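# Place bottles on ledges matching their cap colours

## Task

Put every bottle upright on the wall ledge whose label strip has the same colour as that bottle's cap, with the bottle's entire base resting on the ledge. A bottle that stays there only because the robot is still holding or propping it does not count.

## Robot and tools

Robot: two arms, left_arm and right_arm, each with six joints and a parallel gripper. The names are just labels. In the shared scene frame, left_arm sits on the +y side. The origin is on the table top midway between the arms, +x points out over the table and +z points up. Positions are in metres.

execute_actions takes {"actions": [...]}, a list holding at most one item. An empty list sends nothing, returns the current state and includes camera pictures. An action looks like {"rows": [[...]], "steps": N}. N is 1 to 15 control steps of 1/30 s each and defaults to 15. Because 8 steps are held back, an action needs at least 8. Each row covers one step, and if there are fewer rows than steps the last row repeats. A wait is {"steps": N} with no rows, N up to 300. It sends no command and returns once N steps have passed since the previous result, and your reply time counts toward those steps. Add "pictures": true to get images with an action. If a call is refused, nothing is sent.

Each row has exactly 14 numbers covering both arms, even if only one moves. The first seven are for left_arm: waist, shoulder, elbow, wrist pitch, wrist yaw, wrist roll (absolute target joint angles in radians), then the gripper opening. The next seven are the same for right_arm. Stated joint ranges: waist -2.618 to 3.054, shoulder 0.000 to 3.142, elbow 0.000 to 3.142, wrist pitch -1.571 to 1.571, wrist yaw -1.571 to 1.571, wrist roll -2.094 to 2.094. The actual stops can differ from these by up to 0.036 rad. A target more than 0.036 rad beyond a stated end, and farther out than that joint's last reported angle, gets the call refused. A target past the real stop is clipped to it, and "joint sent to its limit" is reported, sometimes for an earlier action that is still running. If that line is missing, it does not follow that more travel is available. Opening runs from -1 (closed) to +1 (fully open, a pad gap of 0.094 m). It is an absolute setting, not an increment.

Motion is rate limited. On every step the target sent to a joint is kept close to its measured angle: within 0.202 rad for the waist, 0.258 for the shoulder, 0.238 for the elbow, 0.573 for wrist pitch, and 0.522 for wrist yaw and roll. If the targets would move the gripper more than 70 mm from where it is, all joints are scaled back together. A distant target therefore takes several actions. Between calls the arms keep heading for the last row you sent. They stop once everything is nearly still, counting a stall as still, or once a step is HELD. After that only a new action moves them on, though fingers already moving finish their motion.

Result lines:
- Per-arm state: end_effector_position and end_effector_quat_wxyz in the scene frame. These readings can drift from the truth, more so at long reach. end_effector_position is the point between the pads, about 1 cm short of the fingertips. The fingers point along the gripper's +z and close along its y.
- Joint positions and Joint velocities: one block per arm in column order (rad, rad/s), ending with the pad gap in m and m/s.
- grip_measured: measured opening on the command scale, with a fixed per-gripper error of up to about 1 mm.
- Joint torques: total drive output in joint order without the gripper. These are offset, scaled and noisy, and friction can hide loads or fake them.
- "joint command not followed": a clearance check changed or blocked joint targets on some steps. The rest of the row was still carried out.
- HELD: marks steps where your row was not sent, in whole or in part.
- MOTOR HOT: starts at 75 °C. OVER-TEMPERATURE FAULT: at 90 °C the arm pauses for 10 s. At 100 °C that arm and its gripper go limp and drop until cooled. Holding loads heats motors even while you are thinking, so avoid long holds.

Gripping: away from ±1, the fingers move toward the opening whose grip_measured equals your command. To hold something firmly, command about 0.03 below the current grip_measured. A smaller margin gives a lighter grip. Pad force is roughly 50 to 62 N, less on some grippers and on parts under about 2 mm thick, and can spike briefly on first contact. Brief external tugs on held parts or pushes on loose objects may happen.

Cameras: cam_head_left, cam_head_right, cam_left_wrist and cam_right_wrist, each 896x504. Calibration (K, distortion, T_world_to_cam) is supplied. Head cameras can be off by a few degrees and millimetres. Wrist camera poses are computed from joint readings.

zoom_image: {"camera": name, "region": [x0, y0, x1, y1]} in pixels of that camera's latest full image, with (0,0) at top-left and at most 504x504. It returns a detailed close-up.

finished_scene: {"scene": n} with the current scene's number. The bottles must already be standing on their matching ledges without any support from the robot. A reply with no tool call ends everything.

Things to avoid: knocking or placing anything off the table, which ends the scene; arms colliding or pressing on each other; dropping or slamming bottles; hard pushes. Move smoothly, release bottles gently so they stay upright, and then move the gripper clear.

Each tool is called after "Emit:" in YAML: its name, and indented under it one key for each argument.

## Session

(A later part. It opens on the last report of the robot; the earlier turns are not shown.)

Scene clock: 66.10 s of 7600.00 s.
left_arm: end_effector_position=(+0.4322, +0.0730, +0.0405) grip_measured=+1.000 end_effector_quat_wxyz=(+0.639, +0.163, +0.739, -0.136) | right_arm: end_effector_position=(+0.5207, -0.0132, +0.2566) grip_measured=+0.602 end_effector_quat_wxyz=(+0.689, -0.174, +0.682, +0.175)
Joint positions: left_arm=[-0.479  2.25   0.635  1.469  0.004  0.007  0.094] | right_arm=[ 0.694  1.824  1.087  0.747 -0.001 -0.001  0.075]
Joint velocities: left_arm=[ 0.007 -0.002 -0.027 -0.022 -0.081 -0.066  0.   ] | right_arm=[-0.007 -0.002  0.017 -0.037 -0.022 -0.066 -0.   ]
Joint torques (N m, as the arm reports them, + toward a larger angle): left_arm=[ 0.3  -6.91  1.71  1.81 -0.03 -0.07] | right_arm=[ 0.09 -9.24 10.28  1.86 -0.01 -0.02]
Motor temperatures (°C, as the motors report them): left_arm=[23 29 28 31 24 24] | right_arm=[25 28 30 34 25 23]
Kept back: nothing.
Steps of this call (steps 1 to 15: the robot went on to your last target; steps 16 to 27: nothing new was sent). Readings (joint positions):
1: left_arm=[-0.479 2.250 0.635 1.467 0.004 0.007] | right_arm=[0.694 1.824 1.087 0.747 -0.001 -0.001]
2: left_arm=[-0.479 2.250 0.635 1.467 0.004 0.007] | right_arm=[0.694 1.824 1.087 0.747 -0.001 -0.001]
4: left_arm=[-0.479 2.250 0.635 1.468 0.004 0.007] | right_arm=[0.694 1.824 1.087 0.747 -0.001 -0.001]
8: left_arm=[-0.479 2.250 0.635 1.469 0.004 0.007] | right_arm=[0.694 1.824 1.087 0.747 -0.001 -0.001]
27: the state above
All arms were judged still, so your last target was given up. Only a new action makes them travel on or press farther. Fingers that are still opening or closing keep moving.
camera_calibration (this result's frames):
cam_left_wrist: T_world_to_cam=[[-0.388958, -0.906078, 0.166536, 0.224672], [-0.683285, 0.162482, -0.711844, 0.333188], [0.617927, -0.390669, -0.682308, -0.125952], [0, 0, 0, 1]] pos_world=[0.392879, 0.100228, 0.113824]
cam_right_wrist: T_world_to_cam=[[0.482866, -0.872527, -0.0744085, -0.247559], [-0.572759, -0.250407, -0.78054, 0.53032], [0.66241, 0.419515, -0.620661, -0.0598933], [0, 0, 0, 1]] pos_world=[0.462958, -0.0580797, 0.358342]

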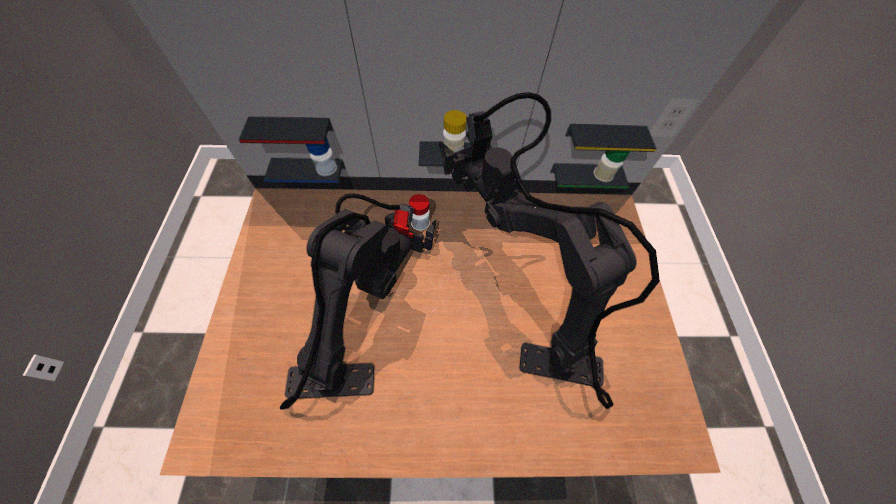

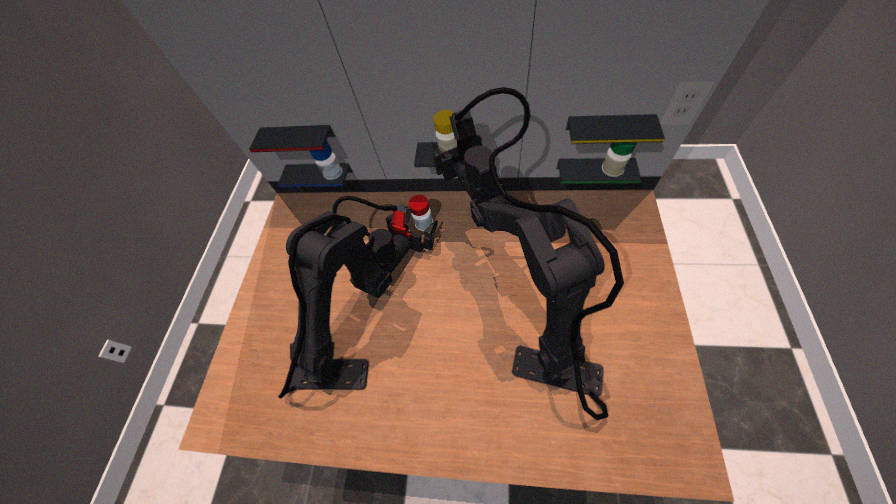

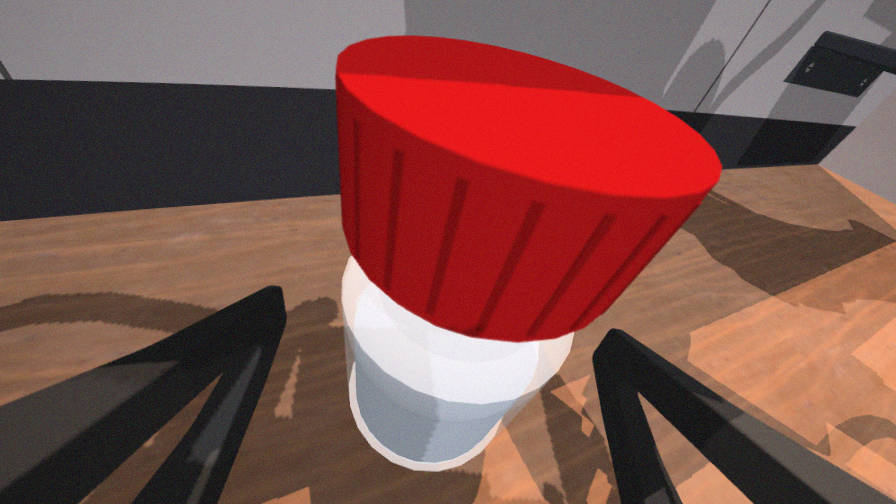

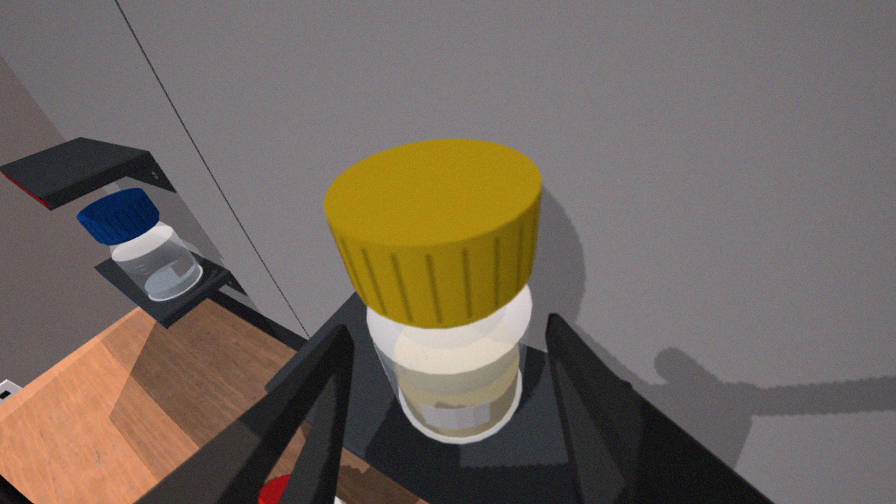

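Emit:
execute_actions:
  actions:
    - {"rows": [[-0.474,2.255,0.62,1.492,0,0,0.85,0.695,1.833,1.117,0.733,0,0,0.55],[-0.474,2.255,0.62,1.492,0,0,0.7,0.695,1.833,1.117,0.733,0,0,0.5],[-0.474,2.255,0.62,1.492,0,0,0.58,0.695,1.833,1.117,0.733,0,0,0.44],[-0.474,2.255,0.62,1.492,0,0,0.48,0.695,1.833,1.117,0.733,0,0,0.38],[-0.474,2.255,0.62,1.492,0,0,0.4,0.695,1.833,1.117,0.733,0,0,0.33],[-0.474,2.255,0.62,1.492,0,0,0.33,0.695,1.833,1.117,0.733,0,0,0.29],[-0.474,2.255,0.62,1.492,0,0,0.28,0.695,1.833,1.117,0.733,0,0,0.26],[-0.474,2.255,0.62,1.492,0,0,0.24,0.695,1.833,1.117,0.733,0,0,0.23],[-0.474,2.255,0.62,1.492,0,0,0.21,0.695,1.833,1.117,0.733,0,0,0.21],[-0.474,2.255,0.62,1.492,0,0,0.19,0.695,1.833,1.117,0.733,0,0,0.19],[-0.474,2.255,0.62,1.492,0,0,0.17,0.695,1.833,1.117,0.733,0,0,0.175],[-0.474,2.255,0.62,1.492,0,0,0.15,0.695,1.833,1.117,0.733,0,0,0.16],[-0.474,2.255,0.62,1.492,0,0,0.13,0.695,1.833,1.117,0.733,0,0,0.145],[-0.474,2.255,0.62,1.492,0,0,0.115,0.695,1.833,1.117,0.733,0,0,0.13]], "steps": 15}

Emit:
execute_actions:
  actions:
    - {"steps": 18}
  pictures: true

Scene clock: 66.93 s of 7600.00 s.
left_arm: end_effector_position=(+0.4322, +0.0730, +0.0405) grip_measured=+0.307 end_effector_quat_wxyz=(+0.639, +0.163, +0.739, -0.136) | right_arm: end_effector_position=(+0.5208, -0.0133, +0.2566) grip_measured=+0.276 end_effector_quat_wxyz=(+0.689, -0.174, +0.682, +0.175)
Joint positions: left_arm=[-0.479  2.25   0.635  1.469  0.004  0.007  0.061] | right_arm=[ 0.694  1.824  1.087  0.747 -0.001 -0.001  0.06 ]
Joint velocities: left_arm=[ 0.002  0.002 -0.012 -0.022 -0.022  0.051 -0.049] | right_arm=[ 0.007 -0.002 -0.012 -0.051  0.081 -0.066 -0.03 ]
Joint torques (N m, as the arm reports them, + toward a larger angle): left_arm=[ 0.29 -6.91  1.71  1.81 -0.03 -0.07] | right_arm=[ 0.07 -9.28 10.3   1.85  0.   -0.02]
Motor temperatures (°C, as the motors report them): left_arm=[23 29 28 31 24 24] | right_arm=[25 28 30 34 25 23]
Steps of this call (steps 1 to 18: nothing new was sent; steps 19 to 25: the first 7 steps of this action). Readings (joint positions):
19: left_arm=[-0.479 2.250 0.635 1.469 0.004 0.007] | right_arm=[0.694 1.824 1.087 0.747 -0.001 -0.001]
20: left_arm=[-0.479 2.250 0.635 1.469 0.004 0.007] | right_arm=[0.694 1.824 1.087 0.747 -0.001 -0.001]
22: left_arm=[-0.479 2.250 0.635 1.469 0.004 0.007] | right_arm=[0.694 1.824 1.087 0.747 -0.001 -0.001]
25: the state above

Scene clock: 67.53 s of 7600.00 s.
left_arm: end_effector_position=(+0.4323, +0.0733, +0.0405) grip_measured=+0.162 end_effector_quat_wxyz=(+0.639, +0.162, +0.739, -0.136) | right_arm: end_effector_position=(+0.5208, -0.0134, +0.2566) grip_measured=+0.167 end_effector_quat_wxyz=(+0.689, -0.174, +0.682, +0.175)
Joint positions: left_arm=[-0.479  2.25   0.635  1.469  0.002  0.007  0.055] | right_arm=[ 0.694  1.824  1.087  0.747  0.    -0.001  0.055]
Joint velocities: left_arm=[-0.002 -0.002  0.012 -0.066 -0.022 -0.051  0.   ] | right_arm=[-0.012 -0.017 -0.002 -0.037  0.007  0.007 -0.   ]
Joint torques (N m, as the arm reports them, + toward a larger angle): left_arm=[ 0.29 -6.92  1.71  1.81 -0.01 -0.06] | right_arm=[ 0.15 -9.3  10.29  1.85 -0.01 -0.02]
Motor temperatures (°C, as the motors report them): left_arm=[23 29 28 31 24 24] | right_arm=[25 28 30 34 25 23]
Kept back: nothing.
Steps of this call (steps 1 to 8: the last 8 steps of your previous action; steps 9 to 15: the robot went on to your last target; steps 16 to 18: nothing new was sent). Readings (joint positions):
1: left_arm=[-0.479 2.250 0.635 1.469 0.004 0.007] | right_arm=[0.694 1.824 1.087 0.747 -0.000 -0.001]
2: left_arm=[-0.479 2.250 0.635 1.469 0.003 0.007] | right_arm=[0.694 1.824 1.087 0.747 0.000 -0.001]
4: left_arm=[-0.479 2.250 0.635 1.469 0.002 0.007] | right_arm=[0.694 1.824 1.087 0.747 0.000 -0.001]
8: left_arm=[-0.479 2.250 0.635 1.469 0.002 0.007] | right_arm=[0.694 1.824 1.087 0.747 0.000 -0.001]
18: the state above
All arms were judged still, so your last target was given up. Only a new action makes them travel on or press farther. Fingers that are still opening or closing keep moving.
camera_calibration (this result's frames):
cam_left_wrist: T_world_to_cam=[[-0.387528, -0.906662, 0.16669, 0.224359], [-0.683585, 0.161311, -0.711822, 0.333439], [0.618493, -0.389798, -0.682293, -0.126234], [0, 0, 0, 1]] pos_world=[0.392954, 0.100425, 0.113822]
cam_right_wrist: T_world_to_cam=[[0.481867, -0.873078, -0.0744205, -0.247246], [-0.57305, -0.249744, -0.780539, 0.530491], [0.662886, 0.418763, -0.620661, -0.0601408], [0, 0, 0, 1]] pos_world=[0.463004, -0.0581938, 0.358342]

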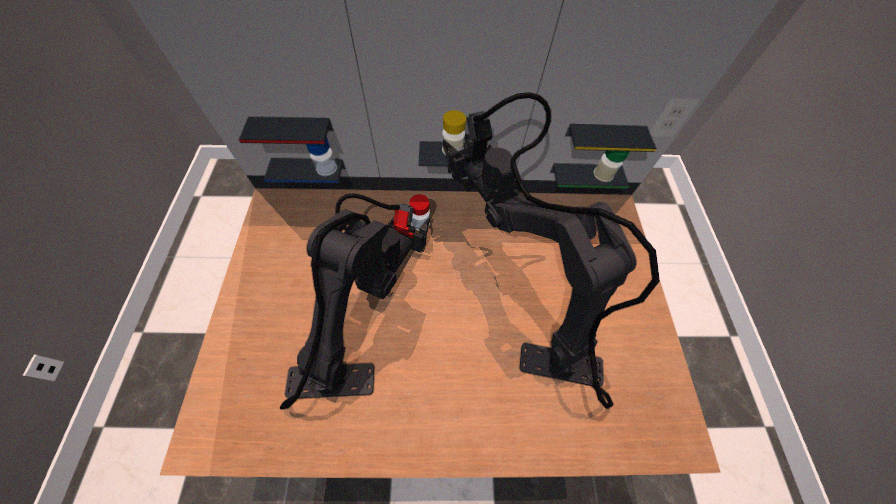

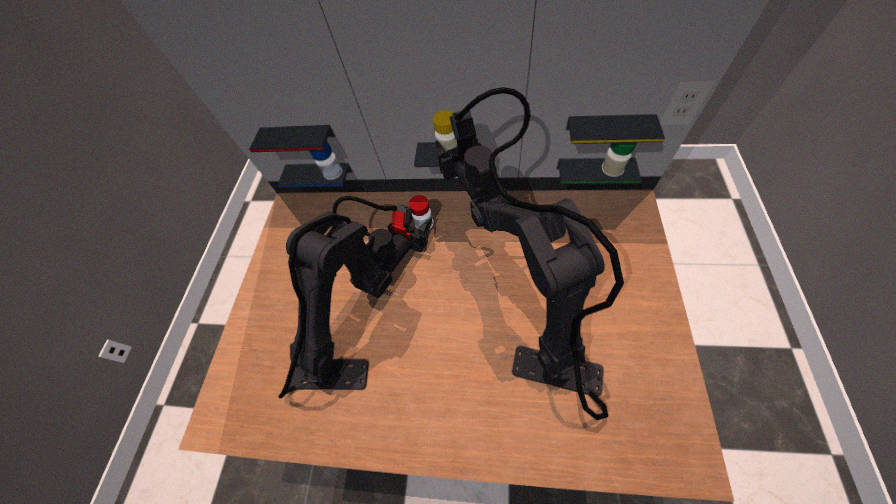

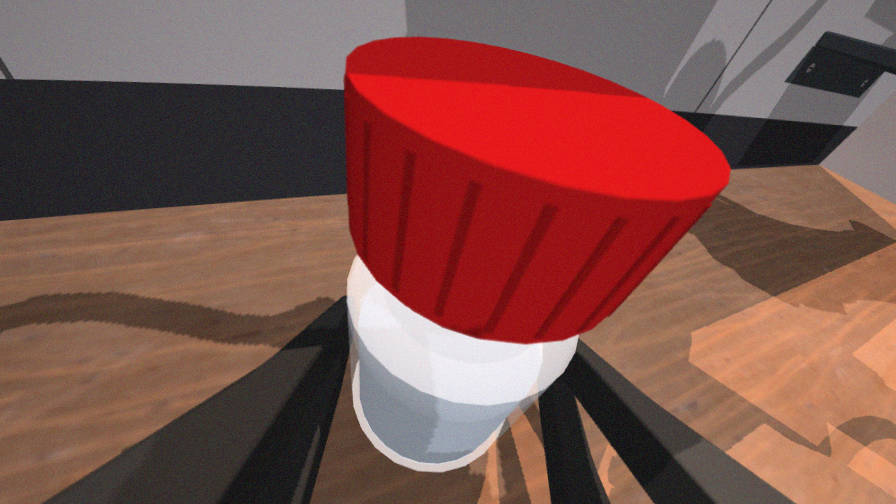

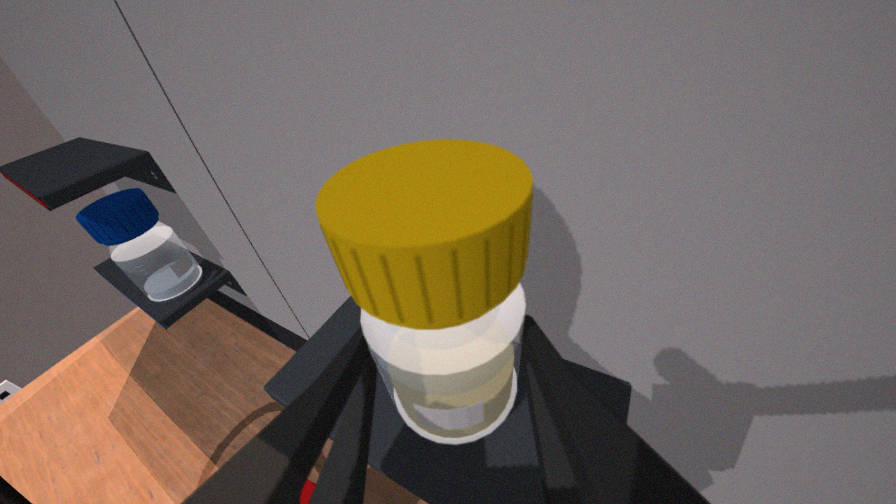

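Emit:
execute_actions:
  actions:
    - {"rows": [[-0.474,2.235,0.62,1.492,0,0,0.115,0.695,1.815,1.12,0.733,0,0,0.13],[-0.474,2.225,0.62,1.492,0,0,0.115,0.695,1.805,1.123,0.733,0,0,0.13],[-0.474,2.215,0.618,1.488,0,0,0.115,0.695,1.797,1.126,0.732,0,0,0.13],[-0.474,2.2,0.616,1.481,0,0,0.115,0.695,1.79,1.129,0.73,0,0,0.13],[-0.474,2.185,0.612,1.47,0,0,0.115,0.695,1.783,1.132,0.726,0,0,0.13],[-0.474,2.167,0.606,1.456,0,0,0.115,0.695,1.776,1.135,0.722,0,0,0.13],[-0.474,2.145,0.6,1.441,0,0,0.115,0.695,1.769,1.138,0.717,0,0,0.13],[-0.474,2.121,0.594,1.423,0,0,0.115,0.695,1.762,1.141,0.712,0,0,0.13],[-0.474,2.094,0.586,1.403,0,0,0.115,0.695,1.755,1.143,0.706,0,0,0.13],[-0.474,2.066,0.578,1.381,0,0,0.115,0.695,1.748,1.145,0.699,0,0,0.13],[-0.474,2.035,0.569,1.359,0,0,0.115,0.695,1.741,1.147,0.692,0,0,0.13],[-0.472,2.005,0.561,1.337,0,0,0.115,0.695,1.734,1.149,0.685,0,0,0.13],[-0.468,1.974,0.552,1.314,0,0,0.115,0.695,1.727,1.151,0.679,0,0,0.13],[-0.462,1.943,0.544,1.292,0,0,0.115,0.695,1.721,1.153,0.672,0,0,0.13],[-0.454,1.912,0.535,1.27,0,0,0.115,0.695,1.715,1.155,0.665,0,0,0.13]], "steps": 15}

Emit:
execute_actions:
  actions:
    - {"rows": [[-0.444,1.878,0.540,1.232,0,0,0.115,0.693,1.700,1.152,0.652,0,0,0.13],[-0.432,1.845,0.548,1.191,0,0,0.115,0.690,1.682,1.147,0.637,0,0,0.13],[-0.418,1.811,0.557,1.150,0,0,0.115,0.685,1.664,1.142,0.622,0,0,0.13],[-0.402,1.777,0.567,1.109,0,0,0.115,0.678,1.647,1.137,0.607,0,0,0.13],[-0.385,1.744,0.577,1.068,0,0,0.115,0.670,1.629,1.133,0.593,0,0,0.13],[-0.367,1.710,0.587,1.027,0,0,0.115,0.660,1.612,1.128,0.578,0,0,0.13],[-0.348,1.676,0.596,0.987,0,0,0.115,0.648,1.595,1.124,0.564,0,0,0.13],[-0.329,1.642,0.605,0.946,0,0,0.115,0.634,1.577,1.119,0.549,0,0,0.13],[-0.310,1.609,0.614,0.906,0,0,0.115,0.619,1.560,1.115,0.535,0,0,0.13],[-0.291,1.575,0.623,0.865,0,0,0.115,0.603,1.543,1.110,0.520,0,0,0.13]], "steps": 10}

Emit:
execute_actions:
  actions:
    - {"rows": [[-0.272,1.541,0.631,0.825,0,0,0.115,0.586,1.526,1.106,0.506,0,0,0.13],[-0.253,1.508,0.640,0.784,0,0,0.115,0.568,1.509,1.101,0.491,0,0,0.13],[-0.234,1.474,0.649,0.744,0,0,0.115,0.549,1.491,1.097,0.477,0,0,0.13],[-0.215,1.440,0.658,0.703,0,0,0.115,0.529,1.474,1.092,0.462,0,0,0.13],[-0.196,1.407,0.666,0.663,0,0,0.115,0.508,1.457,1.088,0.448,0,0,0.13],[-0.177,1.373,0.675,0.622,0,0,0.115,0.486,1.440,1.083,0.433,0,0,0.13],[-0.158,1.339,0.686,0.582,0,0,0.115,0.463,1.423,1.079,0.419,0,0,0.13],[-0.139,1.308,0.700,0.541,0,0,0.115,0.439,1.405,1.074,0.404,0,0,0.13],[-0.120,1.282,0.718,0.501,0,0,0.115,0.414,1.390,1.070,0.390,0,0,0.13],[-0.100,1.262,0.740,0.460,0,0,0.115,0.388,1.378,1.066,0.378,0,0,0.13]], "steps": 10}

Emit:
execute_actions:
  actions:
    - {"rows": [[-0.080,1.250,0.765,0.425,0,0,0.115,0.360,1.371,1.065,0.375,0,0,0.13],[-0.060,1.244,0.793,0.392,0,0,0.115,0.330,1.371,1.065,0.375,0,0,0.13],[-0.040,1.242,0.823,0.360,0,0,0.115,0.298,1.371,1.065,0.375,0,0,0.13],[-0.020,1.243,0.853,0.328,0,0,0.115,0.265,1.371,1.065,0.375,0,0,0.13],[0.0,1.245,0.883,0.297,0,0,0.115,0.232,1.371,1.065,0.375,0,0,0.13],[0.020,1.247,0.913,0.267,0,0,0.115,0.199,1.371,1.065,0.375,0,0,0.13],[0.040,1.250,0.943,0.238,0,0,0.115,0.166,1.371,1.065,0.375,0,0,0.13],[0.060,1.253,0.973,0.210,0,0,0.115,0.134,1.371,1.065,0.375,0,0,0.13],[0.079,1.256,1.003,0.184,0,0,0.115,0.103,1.371,1.065,0.375,0,0,0.13],[0.096,1.259,1.032,0.160,0,0,0.115,0.074,1.371,1.065,0.375,0,0,0.13],[0.111,1.262,1.059,0.138,0,0,0.115,0.047,1.371,1.065,0.375,0,0,0.13],[0.124,1.265,1.084,0.118,0,0,0.115,0.023,1.371,1.065,0.375,0,0,0.13],[0.134,1.267,1.105,0.101,0,0,0.115,0.003,1.371,1.065,0.375,0,0,0.13],[0.141,1.269,1.121,0.088,0,0,0.115,-0.012,1.371,1.065,0.375,0,0,0.13],[0.145,1.270,1.130,0.080,0,0,0.115,-0.020,1.371,1.065,0.375,0,0,0.13]], "steps": 15}

Emit:
execute_actions:
  actions:
    - {"steps": 18}
  pictures: true

Scene clock: 73.07 s of 7600.00 s.
left_arm: end_effector_position=(+0.4299, +0.0744, +0.0424) grip_measured=+0.162 end_effector_quat_wxyz=(+0.634, +0.163, +0.744, -0.135) | right_arm: end_effector_position=(+0.5212, -0.0132, +0.2579) grip_measured=+0.167 end_effector_quat_wxyz=(+0.686, -0.174, +0.685, +0.174)
Joint positions: left_arm=[-0.479  2.221  0.622  1.438  0.002  0.007  0.055] | right_arm=[ 0.694  1.819  1.096  0.725  0.    -0.001  0.055]
Joint velocities: left_arm=[-0.017 -0.432 -0.203 -0.432 -0.066  0.022 -0.   ] | right_arm=[-0.007 -0.115  0.027 -0.256 -0.007 -0.037 -0.   ]
Joint torques (N m, as the arm reports them, + toward a larger angle): left_arm=[  0.3  -10.86   2.29   2.21  -0.02  -0.07] | right_arm=[  0.14 -13.15  11.21   2.35  -0.02  -0.02]
Motor temperatures (°C, as the motors report them): left_arm=[23 28 27 32 24 24] | right_arm=[25 29 31 34 25 23]
Steps of this call (steps 1 to 90: nothing new was sent; then 2.30 s passed at rest; steps 91 to 97: the first 7 steps of this action). Readings (joint positions):
91: left_arm=[-0.479 2.250 0.635 1.469 0.002 0.007] | right_arm=[0.694 1.824 1.087 0.747 0.000 -0.001]
92: left_arm=[-0.479 2.250 0.635 1.469 0.002 0.007] | right_arm=[0.694 1.824 1.087 0.747 0.000 -0.001]
94: left_arm=[-0.479 2.248 0.635 1.468 0.002 0.007] | right_arm=[0.694 1.824 1.089 0.746 0.000 -0.001]
97: the state above

Scene clock: 73.40 s of 7600.00 s.
left_arm: end_effector_position=(+0.4198, +0.0865, +0.0989) grip_measured=+0.162 end_effector_quat_wxyz=(+0.641, +0.157, +0.739, -0.132) | right_arm: end_effector_position=(+0.5133, -0.0175, +0.2804) grip_measured=+0.167 end_effector_quat_wxyz=(+0.685, -0.175, +0.686, +0.174)
Joint positions: left_arm=[-0.464  1.941  0.548  1.25   0.004  0.007  0.055] | right_arm=[ 0.694  1.749  1.111  0.637  0.    -0.001  0.055]
Joint velocities: left_arm=[ 0.227 -0.955 -0.012 -0.828  0.037 -0.066  0.   ] | right_arm=[ 0.007 -0.359  0.007 -0.3   -0.037 -0.037 -0.   ]
Joint torques (N m, as the arm reports them, + toward a larger angle): left_arm=[ 1.12 -8.9   3.67  2.19 -0.08 -0.08] | right_arm=[ -0.29 -12.9   11.19   2.45  -0.01  -0.01]
Motor temperatures (°C, as the motors report them): left_arm=[23 28 27 32 24 24] | right_arm=[25 29 31 35 25 23]
Steps of this call (steps 1 to 8: the last 8 steps of your previous action; steps 9 to 10: the first 2 steps of this action). Readings (joint positions):
9: left_arm=[-0.471 1.974 0.550 1.275 0.003 0.007] | right_arm=[0.694 1.760 1.111 0.646 0.000 -0.001]
10: the state above

Scene clock: 73.73 s of 7600.00 s.
left_arm: end_effector_position=(+0.4358, +0.1653, +0.1714) grip_measured=+0.162 end_effector_quat_wxyz=(+0.655, +0.091, +0.746, -0.076) | right_arm: end_effector_position=(+0.5021, -0.0684, +0.3388) grip_measured=+0.167 end_effector_quat_wxyz=(+0.708, -0.146, +0.674, +0.152)
Joint positions: left_arm=[-0.29   1.608  0.582  0.895  0.003  0.007  0.055] | right_arm=[ 0.615  1.574  1.111  0.512 -0.005 -0.001  0.055]
Joint velocities: left_arm=[ 0.54  -0.95   0.227 -1.209  0.037 -0.051 -0.   ] | right_arm=[-0.549 -0.53  -0.012 -0.359 -0.007  0.081 -0.   ]
Joint torques (N m, as the arm reports them, + toward a larger angle): left_arm=[ 0.28 -7.92  7.99  2.21 -0.03 -0.07] | right_arm=[ -1.24 -10.39   7.14   2.31   0.03  -0.03]
Motor temperatures (°C, as the motors report them): left_arm=[23 28 27 32 24 24] | right_arm=[25 29 31 35 25 23]
Steps of this call (steps 1 to 8: the last 8 steps of your previous action; steps 9 to 10: the first 2 steps of this action). Readings (joint positions):
9: left_arm=[-0.310 1.641 0.572 0.935 0.004 0.007] | right_arm=[0.635 1.593 1.111 0.523 -0.005 -0.001]
10: the state above

Scene clock: 74.23 s of 7600.00 s.
left_arm: end_effector_position=(+0.4325, +0.2953, +0.3014) grip_measured=+0.162 end_effector_quat_wxyz=(+0.673, -0.018, +0.739, +0.020) | right_arm: end_effector_position=(+0.5068, -0.2603, +0.3663) grip_measured=+0.167 end_effector_quat_wxyz=(+0.719, -0.015, +0.694, +0.015)
Joint positions: left_arm=[-0.001  1.28   0.852  0.335  0.001  0.007  0.055] | right_arm=[ 0.234  1.4    1.076  0.36  -0.004 -0.001  0.055]
Joint velocities: left_arm=[ 0.559 -0.002  0.799 -0.974 -0.007  0.037 -0.   ] | right_arm=[-0.945 -0.002 -0.017 -0.212  0.007 -0.007 -0.   ]
Joint torques (N m, as the arm reports them, + toward a larger angle): left_arm=[ 0.34 -5.56  8.91  2.05  0.02 -0.05] | right_arm=[-0.76 -8.46  7.25  2.45  0.05 -0.02]
Motor temperatures (°C, as the motors report them): left_arm=[23 28 27 32 24 24] | right_arm=[25 29 31 35 25 23]
Steps of this call (steps 1 to 8: the last 8 steps of your previous action; steps 9 to 15: the first 7 steps of this action). Readings (joint positions):
9: left_arm=[-0.119 1.318 0.682 0.539 0.001 0.007] | right_arm=[0.414 1.421 1.079 0.396 -0.003 -0.001]
10: left_arm=[-0.099 1.300 0.705 0.502 0.001 0.007] | right_arm=[0.388 1.410 1.076 0.385 -0.003 -0.001]
12: left_arm=[-0.060 1.282 0.761 0.432 0.001 0.007] | right_arm=[0.331 1.401 1.076 0.373 -0.004 -0.001]
15: the state above

Scene clock: 74.83 s of 7600.00 s.
left_arm: end_effector_position=(+0.4269, +0.3591, +0.3498) grip_measured=+0.162 end_effector_quat_wxyz=(+0.652, -0.074, +0.752, +0.069) | right_arm: end_effector_position=(+0.4959, -0.3835, +0.3609) grip_measured=+0.167 end_effector_quat_wxyz=(+0.707, +0.079, +0.698, -0.081)
Joint positions: left_arm=[ 0.143  1.28   1.093  0.045 -0.004  0.007  0.055] | right_arm=[-0.023  1.4    1.076  0.338  0.006 -0.001  0.055]
Joint velocities: left_arm=[-0.007 -0.022 -0.007 -0.154 -0.007  0.007 -0.   ] | right_arm=[-0.012 -0.017 -0.002  0.081 -0.037 -0.051 -0.   ]
Joint torques (N m, as the arm reports them, + toward a larger angle): left_arm=[ 0.06 -4.13  8.85  2.06  0.06 -0.06] | right_arm=[ 0.26 -8.47  7.21  2.37 -0.09 -0.02]
Motor temperatures (°C, as the motors report them): left_arm=[23 28 28 32 24 24] | right_arm=[25 29 31 35 25 23]
Kept back: nothing.
Steps of this call (steps 1 to 8: the last 8 steps of your previous action; steps 9 to 18: the robot went on to your last target). Readings (joint positions):
1: left_arm=[0.020 1.280 0.880 0.302 0.001 0.007] | right_arm=[0.200 1.400 1.076 0.353 -0.004 -0.001]
2: left_arm=[0.039 1.280 0.909 0.270 0.001 0.007] | right_arm=[0.166 1.400 1.076 0.349 -0.003 -0.001]
4: left_arm=[0.078 1.280 0.965 0.208 0.000 0.007] | right_arm=[0.101 1.400 1.076 0.343 -0.002 -0.001]
8: left_arm=[0.133 1.280 1.062 0.119 -0.002 0.007] | right_arm=[0.002 1.400 1.076 0.339 0.004 -0.001]
18: the state above
camera_calibration (this result's frames):
cam_left_wrist: T_world_to_cam=[[0.218359, -0.961662, 0.16591, 0.191231], [-0.645436, -0.269835, -0.714564, 0.643311], [0.731937, 0.0489474, -0.679611, -0.00732281], [0, 0, 0, 1]] pos_world=[0.378819, 0.357846, 0.422983]
cam_right_wrist: T_world_to_cam=[[-0.216393, -0.973461, -0.0744822, -0.242814], [-0.592534, 0.191582, -0.782432, 0.684767], [0.775936, -0.125179, -0.618266, -0.0893849], [0, 0, 0, 1]] pos_world=[0.422562, -0.378748, 0.462434]

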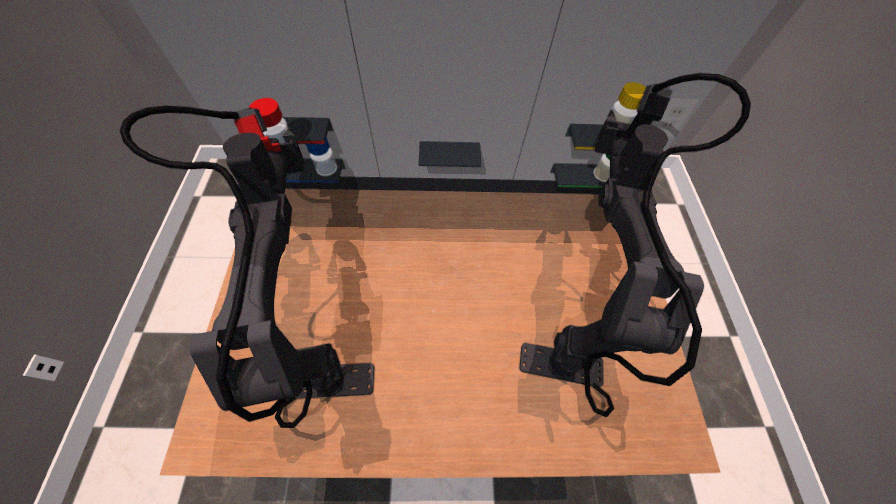

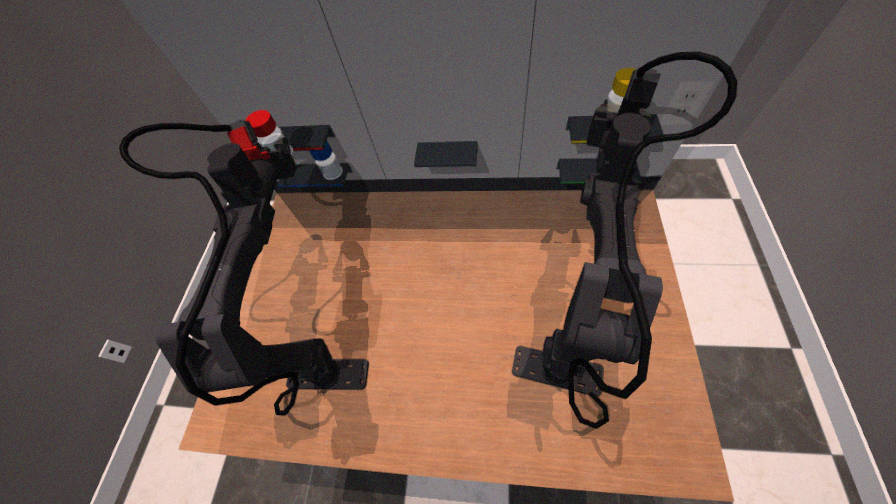

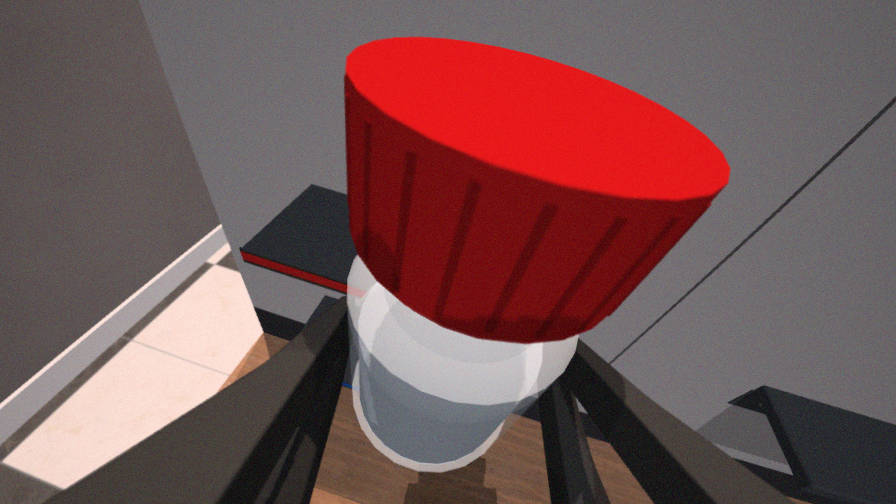

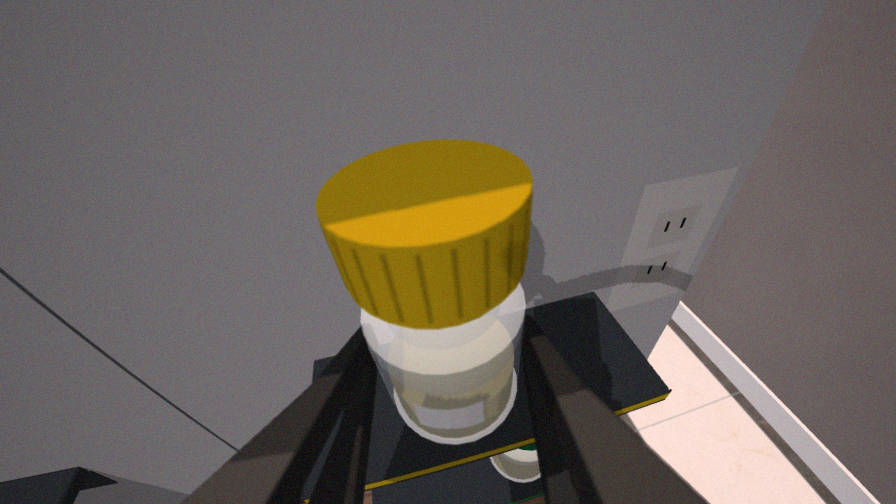

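Emit:
execute_actions:
  actions:
    - {"rows": [[0.145,1.273,1.133,0.085,0,0,0.115,-0.02,1.385,1.08,0.385,0,0,0.13],[0.145,1.280,1.139,0.092,0,0,0.115,-0.02,1.395,1.09,0.395,0,0,0.13],[0.145,1.292,1.148,0.098,0,0,0.115,-0.02,1.401,1.093,0.400,0,0,0.13],[0.145,1.307,1.160,0.104,0,0,0.115,-0.02,1.405,1.095,0.405,0,0,0.13],[0.145,1.325,1.174,0.110,0,0,0.115,-0.02,1.409,1.097,0.410,0,0,0.13],[0.145,1.347,1.190,0.116,0,0,0.115,-0.02,1.415,1.099,0.416,0,0,0.13],[0.145,1.370,1.208,0.122,0,0,0.115,-0.02,1.421,1.101,0.422,0,0,0.13],[0.145,1.395,1.227,0.128,0,0,0.115,-0.02,1.427,1.103,0.428,0,0,0.13],[0.145,1.421,1.246,0.134,0,0,0.115,-0.02,1.434,1.105,0.435,0,0,0.13],[0.145,1.448,1.266,0.141,0,0,0.115,-0.02,1.441,1.107,0.442,0,0,0.13]], "steps": 10}

Emit:
execute_actions:
  actions:
    - {"rows": [[0.145,1.474,1.286,0.148,0,0,0.115,-0.02,1.448,1.109,0.449,0,0,0.13],[0.145,1.500,1.306,0.155,0,0,0.115,-0.02,1.455,1.111,0.456,0,0,0.13],[0.145,1.525,1.325,0.162,0,0,0.115,-0.02,1.461,1.113,0.462,0,0,0.13],[0.145,1.548,1.343,0.168,0,0,0.115,-0.02,1.467,1.115,0.468,0,0,0.13],[0.145,1.570,1.360,0.174,0,0,0.115,-0.02,1.473,1.116,0.473,0,0,0.13],[0.145,1.588,1.374,0.179,0,0,0.115,-0.02,1.477,1.117,0.477,0,0,0.13],[0.145,1.603,1.385,0.183,0,0,0.115,-0.02,1.481,1.118,0.480,0,0,0.13],[0.145,1.615,1.394,0.186,0,0,0.115,-0.02,1.484,1.119,0.483,0,0,0.13],[0.145,1.622,1.400,0.188,0,0,0.115,-0.02,1.486,1.12,0.485,0,0,0.13],[0.145,1.625,1.402,0.188,0,0,0.115,-0.02,1.487,1.12,0.485,0,0,0.13]], "steps": 10}

Emit:
execute_actions:
  actions:
    - {"steps": 22}
  pictures: true

Scene clock: 76.27 s of 7600.00 s.
left_arm: end_effector_position=(+0.4264, +0.3590, +0.3470) grip_measured=+0.162 end_effector_quat_wxyz=(+0.647, -0.074, +0.756, +0.068) | right_arm: end_effector_position=(+0.4959, -0.3835, +0.3609) grip_measured=+0.167 end_effector_quat_wxyz=(+0.707, +0.079, +0.698, -0.081)
Joint positions: left_arm=[ 0.143  1.28   1.093  0.033 -0.004  0.007  0.055] | right_arm=[-0.023  1.4    1.076  0.338  0.006 -0.001  0.055]
Joint velocities: left_arm=[ 0.002 -0.002  0.002 -0.007 -0.007  0.022 -0.001] | right_arm=[-0.002 -0.012  0.017  0.037  0.007 -0.066  0.001]
Joint torques (N m, as the arm reports them, + toward a larger angle): left_arm=[ 0.12 -3.46  9.46  2.14  0.06 -0.07] | right_arm=[ 0.37 -6.7   9.59  2.57 -0.07 -0.02]
Motor temperatures (°C, as the motors report them): left_arm=[23 28 28 32 24 24] | right_arm=[25 29 31 35 25 23]
Steps of this call (steps 1 to 30: the robot went on to your last target; steps 31 to 41: nothing new was sent; steps 42 to 43: the first 2 steps of this action). Readings (joint positions):
42: left_arm=[0.143 1.280 1.093 0.033 -0.004 0.007] | right_arm=[-0.023 1.400 1.076 0.338 0.006 -0.001]
43: the state above

Scene clock: 76.60 s of 7600.00 s.
left_arm: end_effector_position=(+0.4706, +0.3679, +0.3444) grip_measured=+0.162 end_effector_quat_wxyz=(+0.643, -0.074, +0.759, +0.068) | right_arm: end_effector_position=(+0.5052, -0.3856, +0.3529) grip_measured=+0.167 end_effector_quat_wxyz=(+0.708, +0.079, +0.697, -0.081)
Joint positions: left_arm=[ 0.143  1.454  1.231  0.06  -0.004  0.007  0.055] | right_arm=[-0.023  1.441  1.076  0.382  0.006 -0.001  0.055]
Joint velocities: left_arm=[-0.002  0.803  0.554  0.139 -0.037 -0.037 -0.   ] | right_arm=[-0.007  0.212 -0.007  0.154 -0.007  0.037  0.   ]
Joint torques (N m, as the arm reports them, + toward a larger angle): left_arm=[ 0.1  -5.15  9.08  2.23  0.06 -0.06] | right_arm=[ 0.33 -6.67 11.5   2.52 -0.08 -0.02]
Motor temperatures (°C, as the motors report them): left_arm=[23 28 28 32 24 24] | right_arm=[25 29 31 35 25 23]
Steps of this call (steps 1 to 8: the last 8 steps of your previous action; steps 9 to 10: the first 2 steps of this action). Readings (joint positions):
9: left_arm=[0.143 1.427 1.211 0.054 -0.004 0.007] | right_arm=[-0.023 1.433 1.076 0.376 0.006 -0.001]
10: the state above

Scene clock: 77.33 s of 7600.00 s.
left_arm: end_effector_position=(+0.5183, +0.3775, +0.3254) grip_measured=+0.162 end_effector_quat_wxyz=(+0.637, -0.075, +0.764, +0.067) | right_arm: end_effector_position=(+0.5170, -0.3882, +0.3391) grip_measured=+0.167 end_effector_quat_wxyz=(+0.706, +0.079, +0.700, -0.080)
Joint positions: left_arm=[ 0.143  1.643  1.354  0.109 -0.004  0.007  0.055] | right_arm=[-0.023  1.495  1.076  0.428  0.006 -0.001  0.055]
Joint velocities: left_arm=[ 0.012 -0.002 -0.007 -0.051 -0.022  0.022  0.   ] | right_arm=[-0.002  0.007 -0.012 -0.022  0.051 -0.007 -0.   ]
Joint torques (N m, as the arm reports them, + toward a larger angle): left_arm=[ 0.11 -7.73  9.55  2.34  0.06 -0.06] | right_arm=[ 0.32 -7.82 12.25  2.58 -0.07 -0.01]
Motor temperatures (°C, as the motors report them): left_arm=[23 28 28 32 24 24] | right_arm=[25 29 31 36 25 23]
Kept back: nothing.
Steps of this call (steps 1 to 8: the last 8 steps of your previous action; steps 9 to 22: the robot went on to your last target). Readings (joint positions):
1: left_arm=[0.143 1.482 1.250 0.066 -0.004 0.007] | right_arm=[-0.023 1.449 1.076 0.387 0.006 -0.001]
2: left_arm=[0.143 1.510 1.268 0.072 -0.004 0.007] | right_arm=[-0.023 1.458 1.076 0.391 0.006 -0.001]
4: left_arm=[0.143 1.561 1.302 0.082 -0.004 0.007] | right_arm=[-0.023 1.473 1.076 0.399 0.006 -0.001]
8: left_arm=[0.143 1.630 1.342 0.095 -0.004 0.007] | right_arm=[-0.023 1.492 1.076 0.410 0.006 -0.001]
22: the state above
camera_calibration (this result's frames):
cam_left_wrist: T_world_to_cam=[[0.224421, -0.960442, 0.164882, 0.189741], [-0.671148, -0.275008, -0.688426, 0.696599], [0.706537, 0.0438372, -0.706317, -0.0679556], [0, 0, 0, 1]] pos_world=[0.472953, 0.376784, 0.400274]
cam_right_wrist: T_world_to_cam=[[-0.216753, -0.973381, -0.0744856, -0.244239], [-0.596314, 0.192425, -0.779347, 0.682367], [0.772934, -0.124509, -0.622149, -0.116731], [0, 0, 0, 1]] pos_world=[0.444191, -0.383576, 0.440985]

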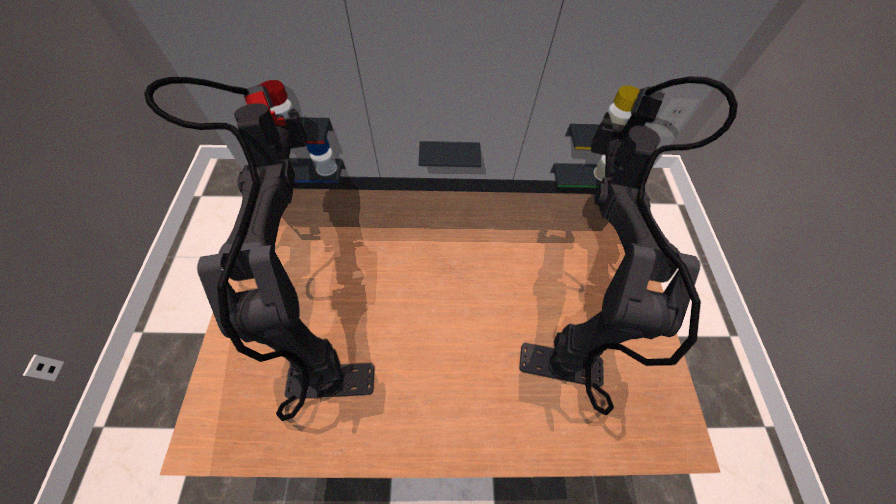

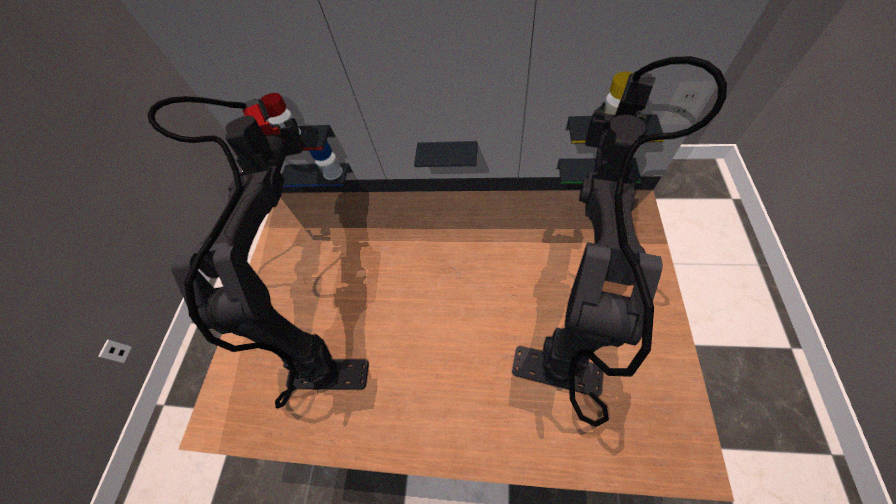

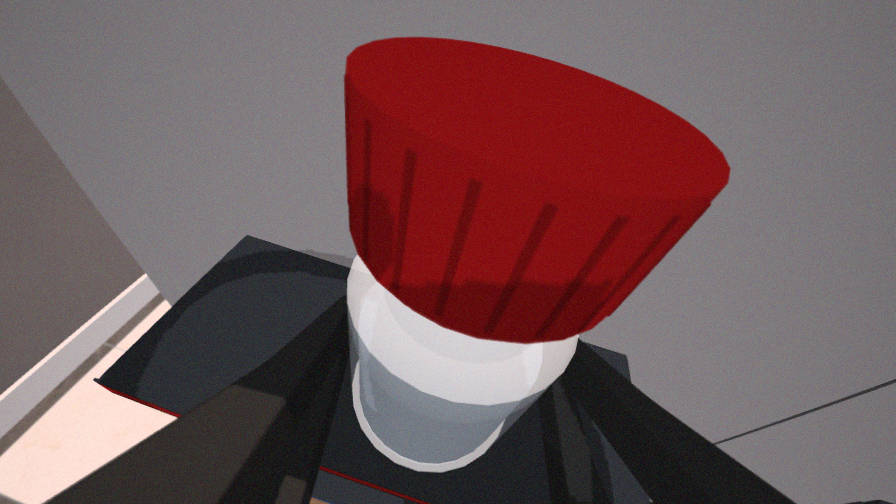

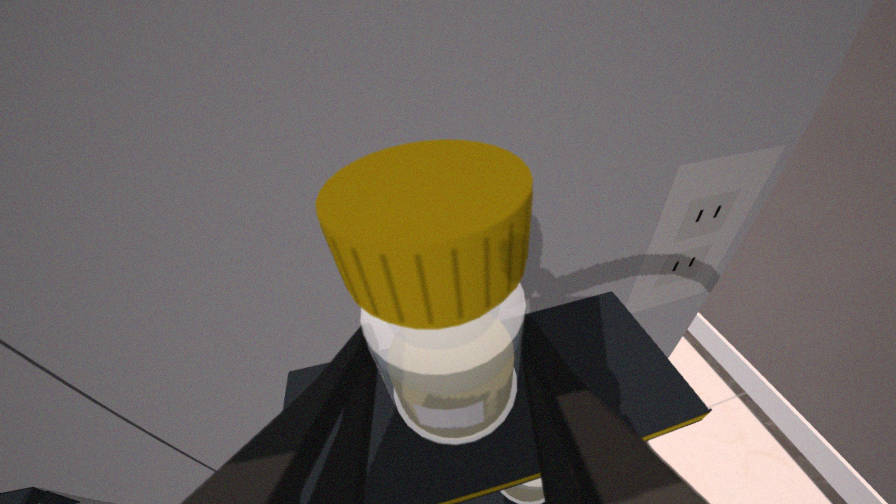

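Emit:
execute_actions:
  actions:
    - {"rows": [[0.145,1.625,1.39,0.205,0,0,0.115,-0.02,1.487,1.105,0.49,0,0,0.13],[0.145,1.625,1.378,0.22,0,0,0.115,-0.02,1.488,1.09,0.495,0,0,0.13],[0.145,1.625,1.366,0.232,0,0,0.115,-0.02,1.488,1.078,0.499,0,0,0.13],[0.145,1.625,1.356,0.241,0,0,0.115,-0.02,1.489,1.069,0.502,0,0,0.13],[0.145,1.625,1.348,0.248,0,0,0.115,-0.02,1.489,1.063,0.505,0,0,0.13],[0.145,1.625,1.341,0.253,0,0,0.115,-0.02,1.490,1.059,0.507,0,0,0.13],[0.145,1.625,1.334,0.257,0,0,0.115,-0.02,1.490,1.056,0.509,0,0,0.13],[0.145,1.625,1.327,0.261,0,0,0.115,-0.02,1.491,1.053,0.511,0,0,0.13],[0.145,1.625,1.320,0.264,0,0,0.115,-0.02,1.491,1.050,0.513,0,0,0.13],[0.145,1.625,1.314,0.267,0,0,0.115,-0.02,1.492,1.047,0.515,0,0,0.13],[0.145,1.625,1.308,0.270,0,0,0.115,-0.02,1.492,1.044,0.517,0,0,0.13],[0.145,1.625,1.303,0.272,0,0,0.115,-0.02,1.493,1.042,0.518,0,0,0.13],[0.145,1.625,1.299,0.274,0,0,0.115,-0.02,1.493,1.040,0.519,0,0,0.13],[0.145,1.625,1.296,0.275,0,0,0.115,-0.02,1.493,1.038,0.52,0,0,0.13],[0.145,1.625,1.294,0.275,0,0,0.115,-0.02,1.493,1.037,0.52,0,0,0.13]], "steps": 15}

Emit:
execute_actions:
  actions:
    - {"steps": 22}
  pictures: true

Scene clock: 78.60 s of 7600.00 s.
left_arm: end_effector_position=(+0.5197, +0.3778, +0.3335) grip_measured=+0.162 end_effector_quat_wxyz=(+0.652, -0.073, +0.751, +0.069) | right_arm: end_effector_position=(+0.5169, -0.3882, +0.3420) grip_measured=+0.167 end_effector_quat_wxyz=(+0.710, +0.078, +0.695, -0.081)
Joint positions: left_arm=[ 0.143  1.643  1.348  0.155 -0.004  0.007  0.055] | right_arm=[-0.023  1.495  1.074  0.443  0.006 -0.001  0.055]
Joint velocities: left_arm=[-0.007 -0.007 -0.1    0.286 -0.007 -0.037  0.   ] | right_arm=[ 0.007 -0.007 -0.051  0.183  0.037 -0.066 -0.001]
Joint torques (N m, as the arm reports them, + toward a larger angle): left_arm=[ 0.12 -7.72  5.71  2.1   0.06 -0.07] | right_arm=[ 0.33 -7.59  6.96  2.39 -0.07 -0.02]
Motor temperatures (°C, as the motors report them): left_arm=[23 28 29 33 24 24] | right_arm=[25 28 31 36 25 23]
Steps of this call (steps 1 to 15: the robot went on to your last target; steps 16 to 31: nothing new was sent; steps 32 to 38: the first 7 steps of this action). Readings (joint positions):
32: left_arm=[0.143 1.643 1.354 0.111 -0.004 0.007] | right_arm=[-0.023 1.495 1.076 0.429 0.006 -0.001]
33: left_arm=[0.143 1.643 1.354 0.114 -0.004 0.007] | right_arm=[-0.023 1.495 1.076 0.430 0.006 -0.001]
35: left_arm=[0.143 1.643 1.354 0.125 -0.004 0.007] | right_arm=[-0.023 1.495 1.076 0.433 0.006 -0.001]
38: the state above

Scene clock: 79.33 s of 7600.00 s.
left_arm: end_effector_position=(+0.5184, +0.3775, +0.3180) grip_measured=+0.162 end_effector_quat_wxyz=(+0.650, -0.074, +0.754, +0.068) | right_arm: end_effector_position=(+0.5154, -0.3878, +0.3311) grip_measured=+0.167 end_effector_quat_wxyz=(+0.706, +0.079, +0.699, -0.080)
Joint positions: left_arm=[ 0.143  1.643  1.293  0.202 -0.004  0.006  0.055] | right_arm=[-0.023  1.495  1.042  0.463  0.006 -0.001  0.055]
Joint velocities: left_arm=[-0.007 -0.002 -0.007  0.007 -0.051 -0.051  0.   ] | right_arm=[ 0.012  0.002  0.007 -0.007 -0.051 -0.037 -0.002]
Joint torques (N m, as the arm reports them, + toward a larger angle): left_arm=[ 0.12 -7.73  6.32  2.26  0.05 -0.06] | right_arm=[ 0.3  -7.32  7.69  2.56 -0.06 -0.01]
Motor temperatures (°C, as the motors report them): left_arm=[23 28 29 33 24 24] | right_arm=[25 28 31 36 25 23]
Kept back: nothing.
Steps of this call (steps 1 to 8: the last 8 steps of your previous action; steps 9 to 22: the robot went on to your last target). Readings (joint positions):
1: left_arm=[0.143 1.643 1.342 0.165 -0.004 0.007] | right_arm=[-0.023 1.495 1.071 0.449 0.006 -0.001]
2: left_arm=[0.143 1.643 1.335 0.172 -0.004 0.007] | right_arm=[-0.023 1.495 1.067 0.453 0.006 -0.001]
4: left_arm=[0.143 1.643 1.320 0.181 -0.004 0.007] | right_arm=[-0.023 1.495 1.058 0.457 0.006 -0.001]
8: left_arm=[0.143 1.643 1.297 0.195 -0.004 0.006] | right_arm=[-0.023 1.495 1.045 0.458 0.006 -0.001]
22: the state above
camera_calibration (this result's frames):
cam_left_wrist: T_world_to_cam=[[0.219206, -0.961426, 0.166159, 0.193625], [-0.648832, -0.270831, -0.711103, 0.685651], [0.728674, 0.048069, -0.683172, -0.0936837], [0, 0, 0, 1]] pos_world=[0.470693, 0.376355, 0.391394]
cam_right_wrist: T_world_to_cam=[[-0.216642, -0.973405, -0.0744847, -0.244895], [-0.595153, 0.192166, -0.780298, 0.674776], [0.77386, -0.124716, -0.620956, -0.121325], [0, 0, 0, 1]] pos_world=[0.442429, -0.383183, 0.432948]

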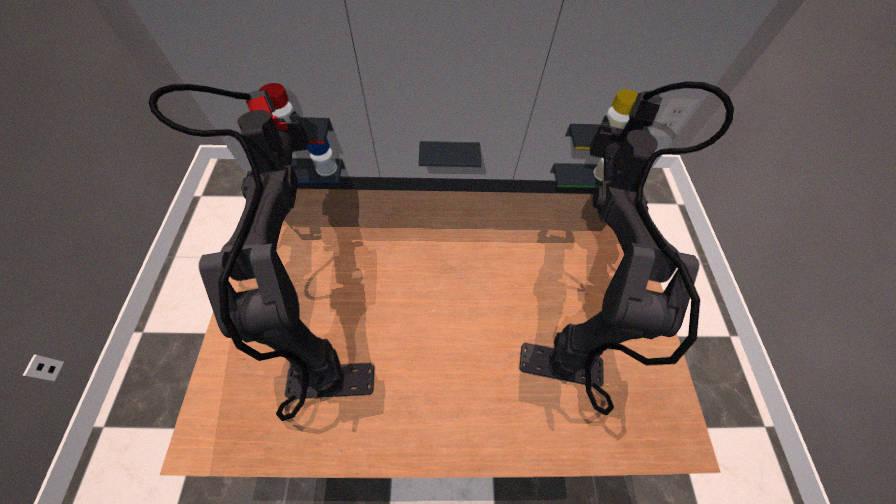

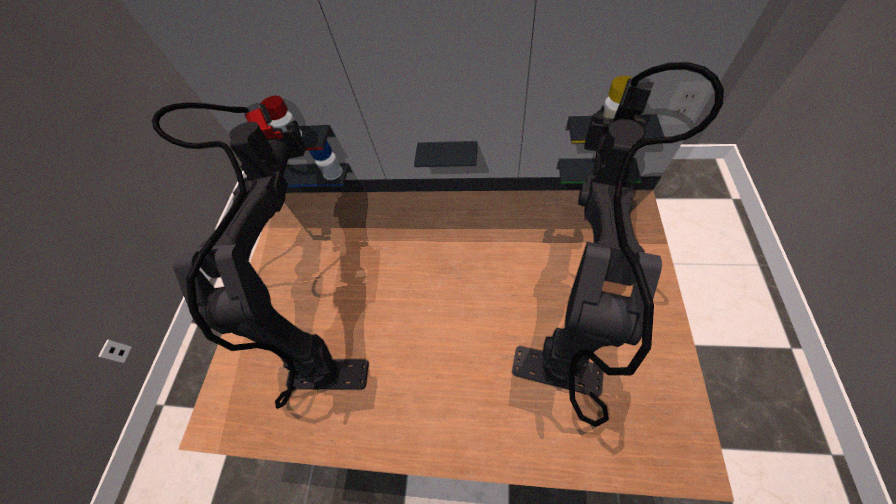

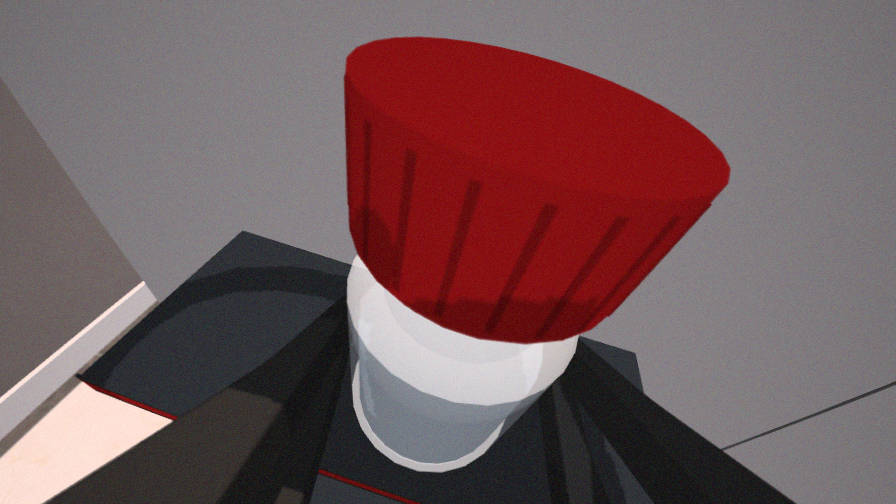

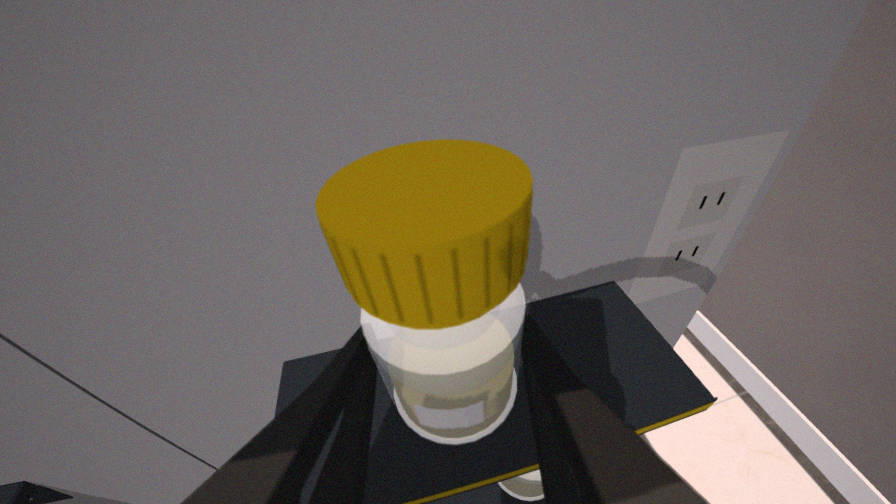

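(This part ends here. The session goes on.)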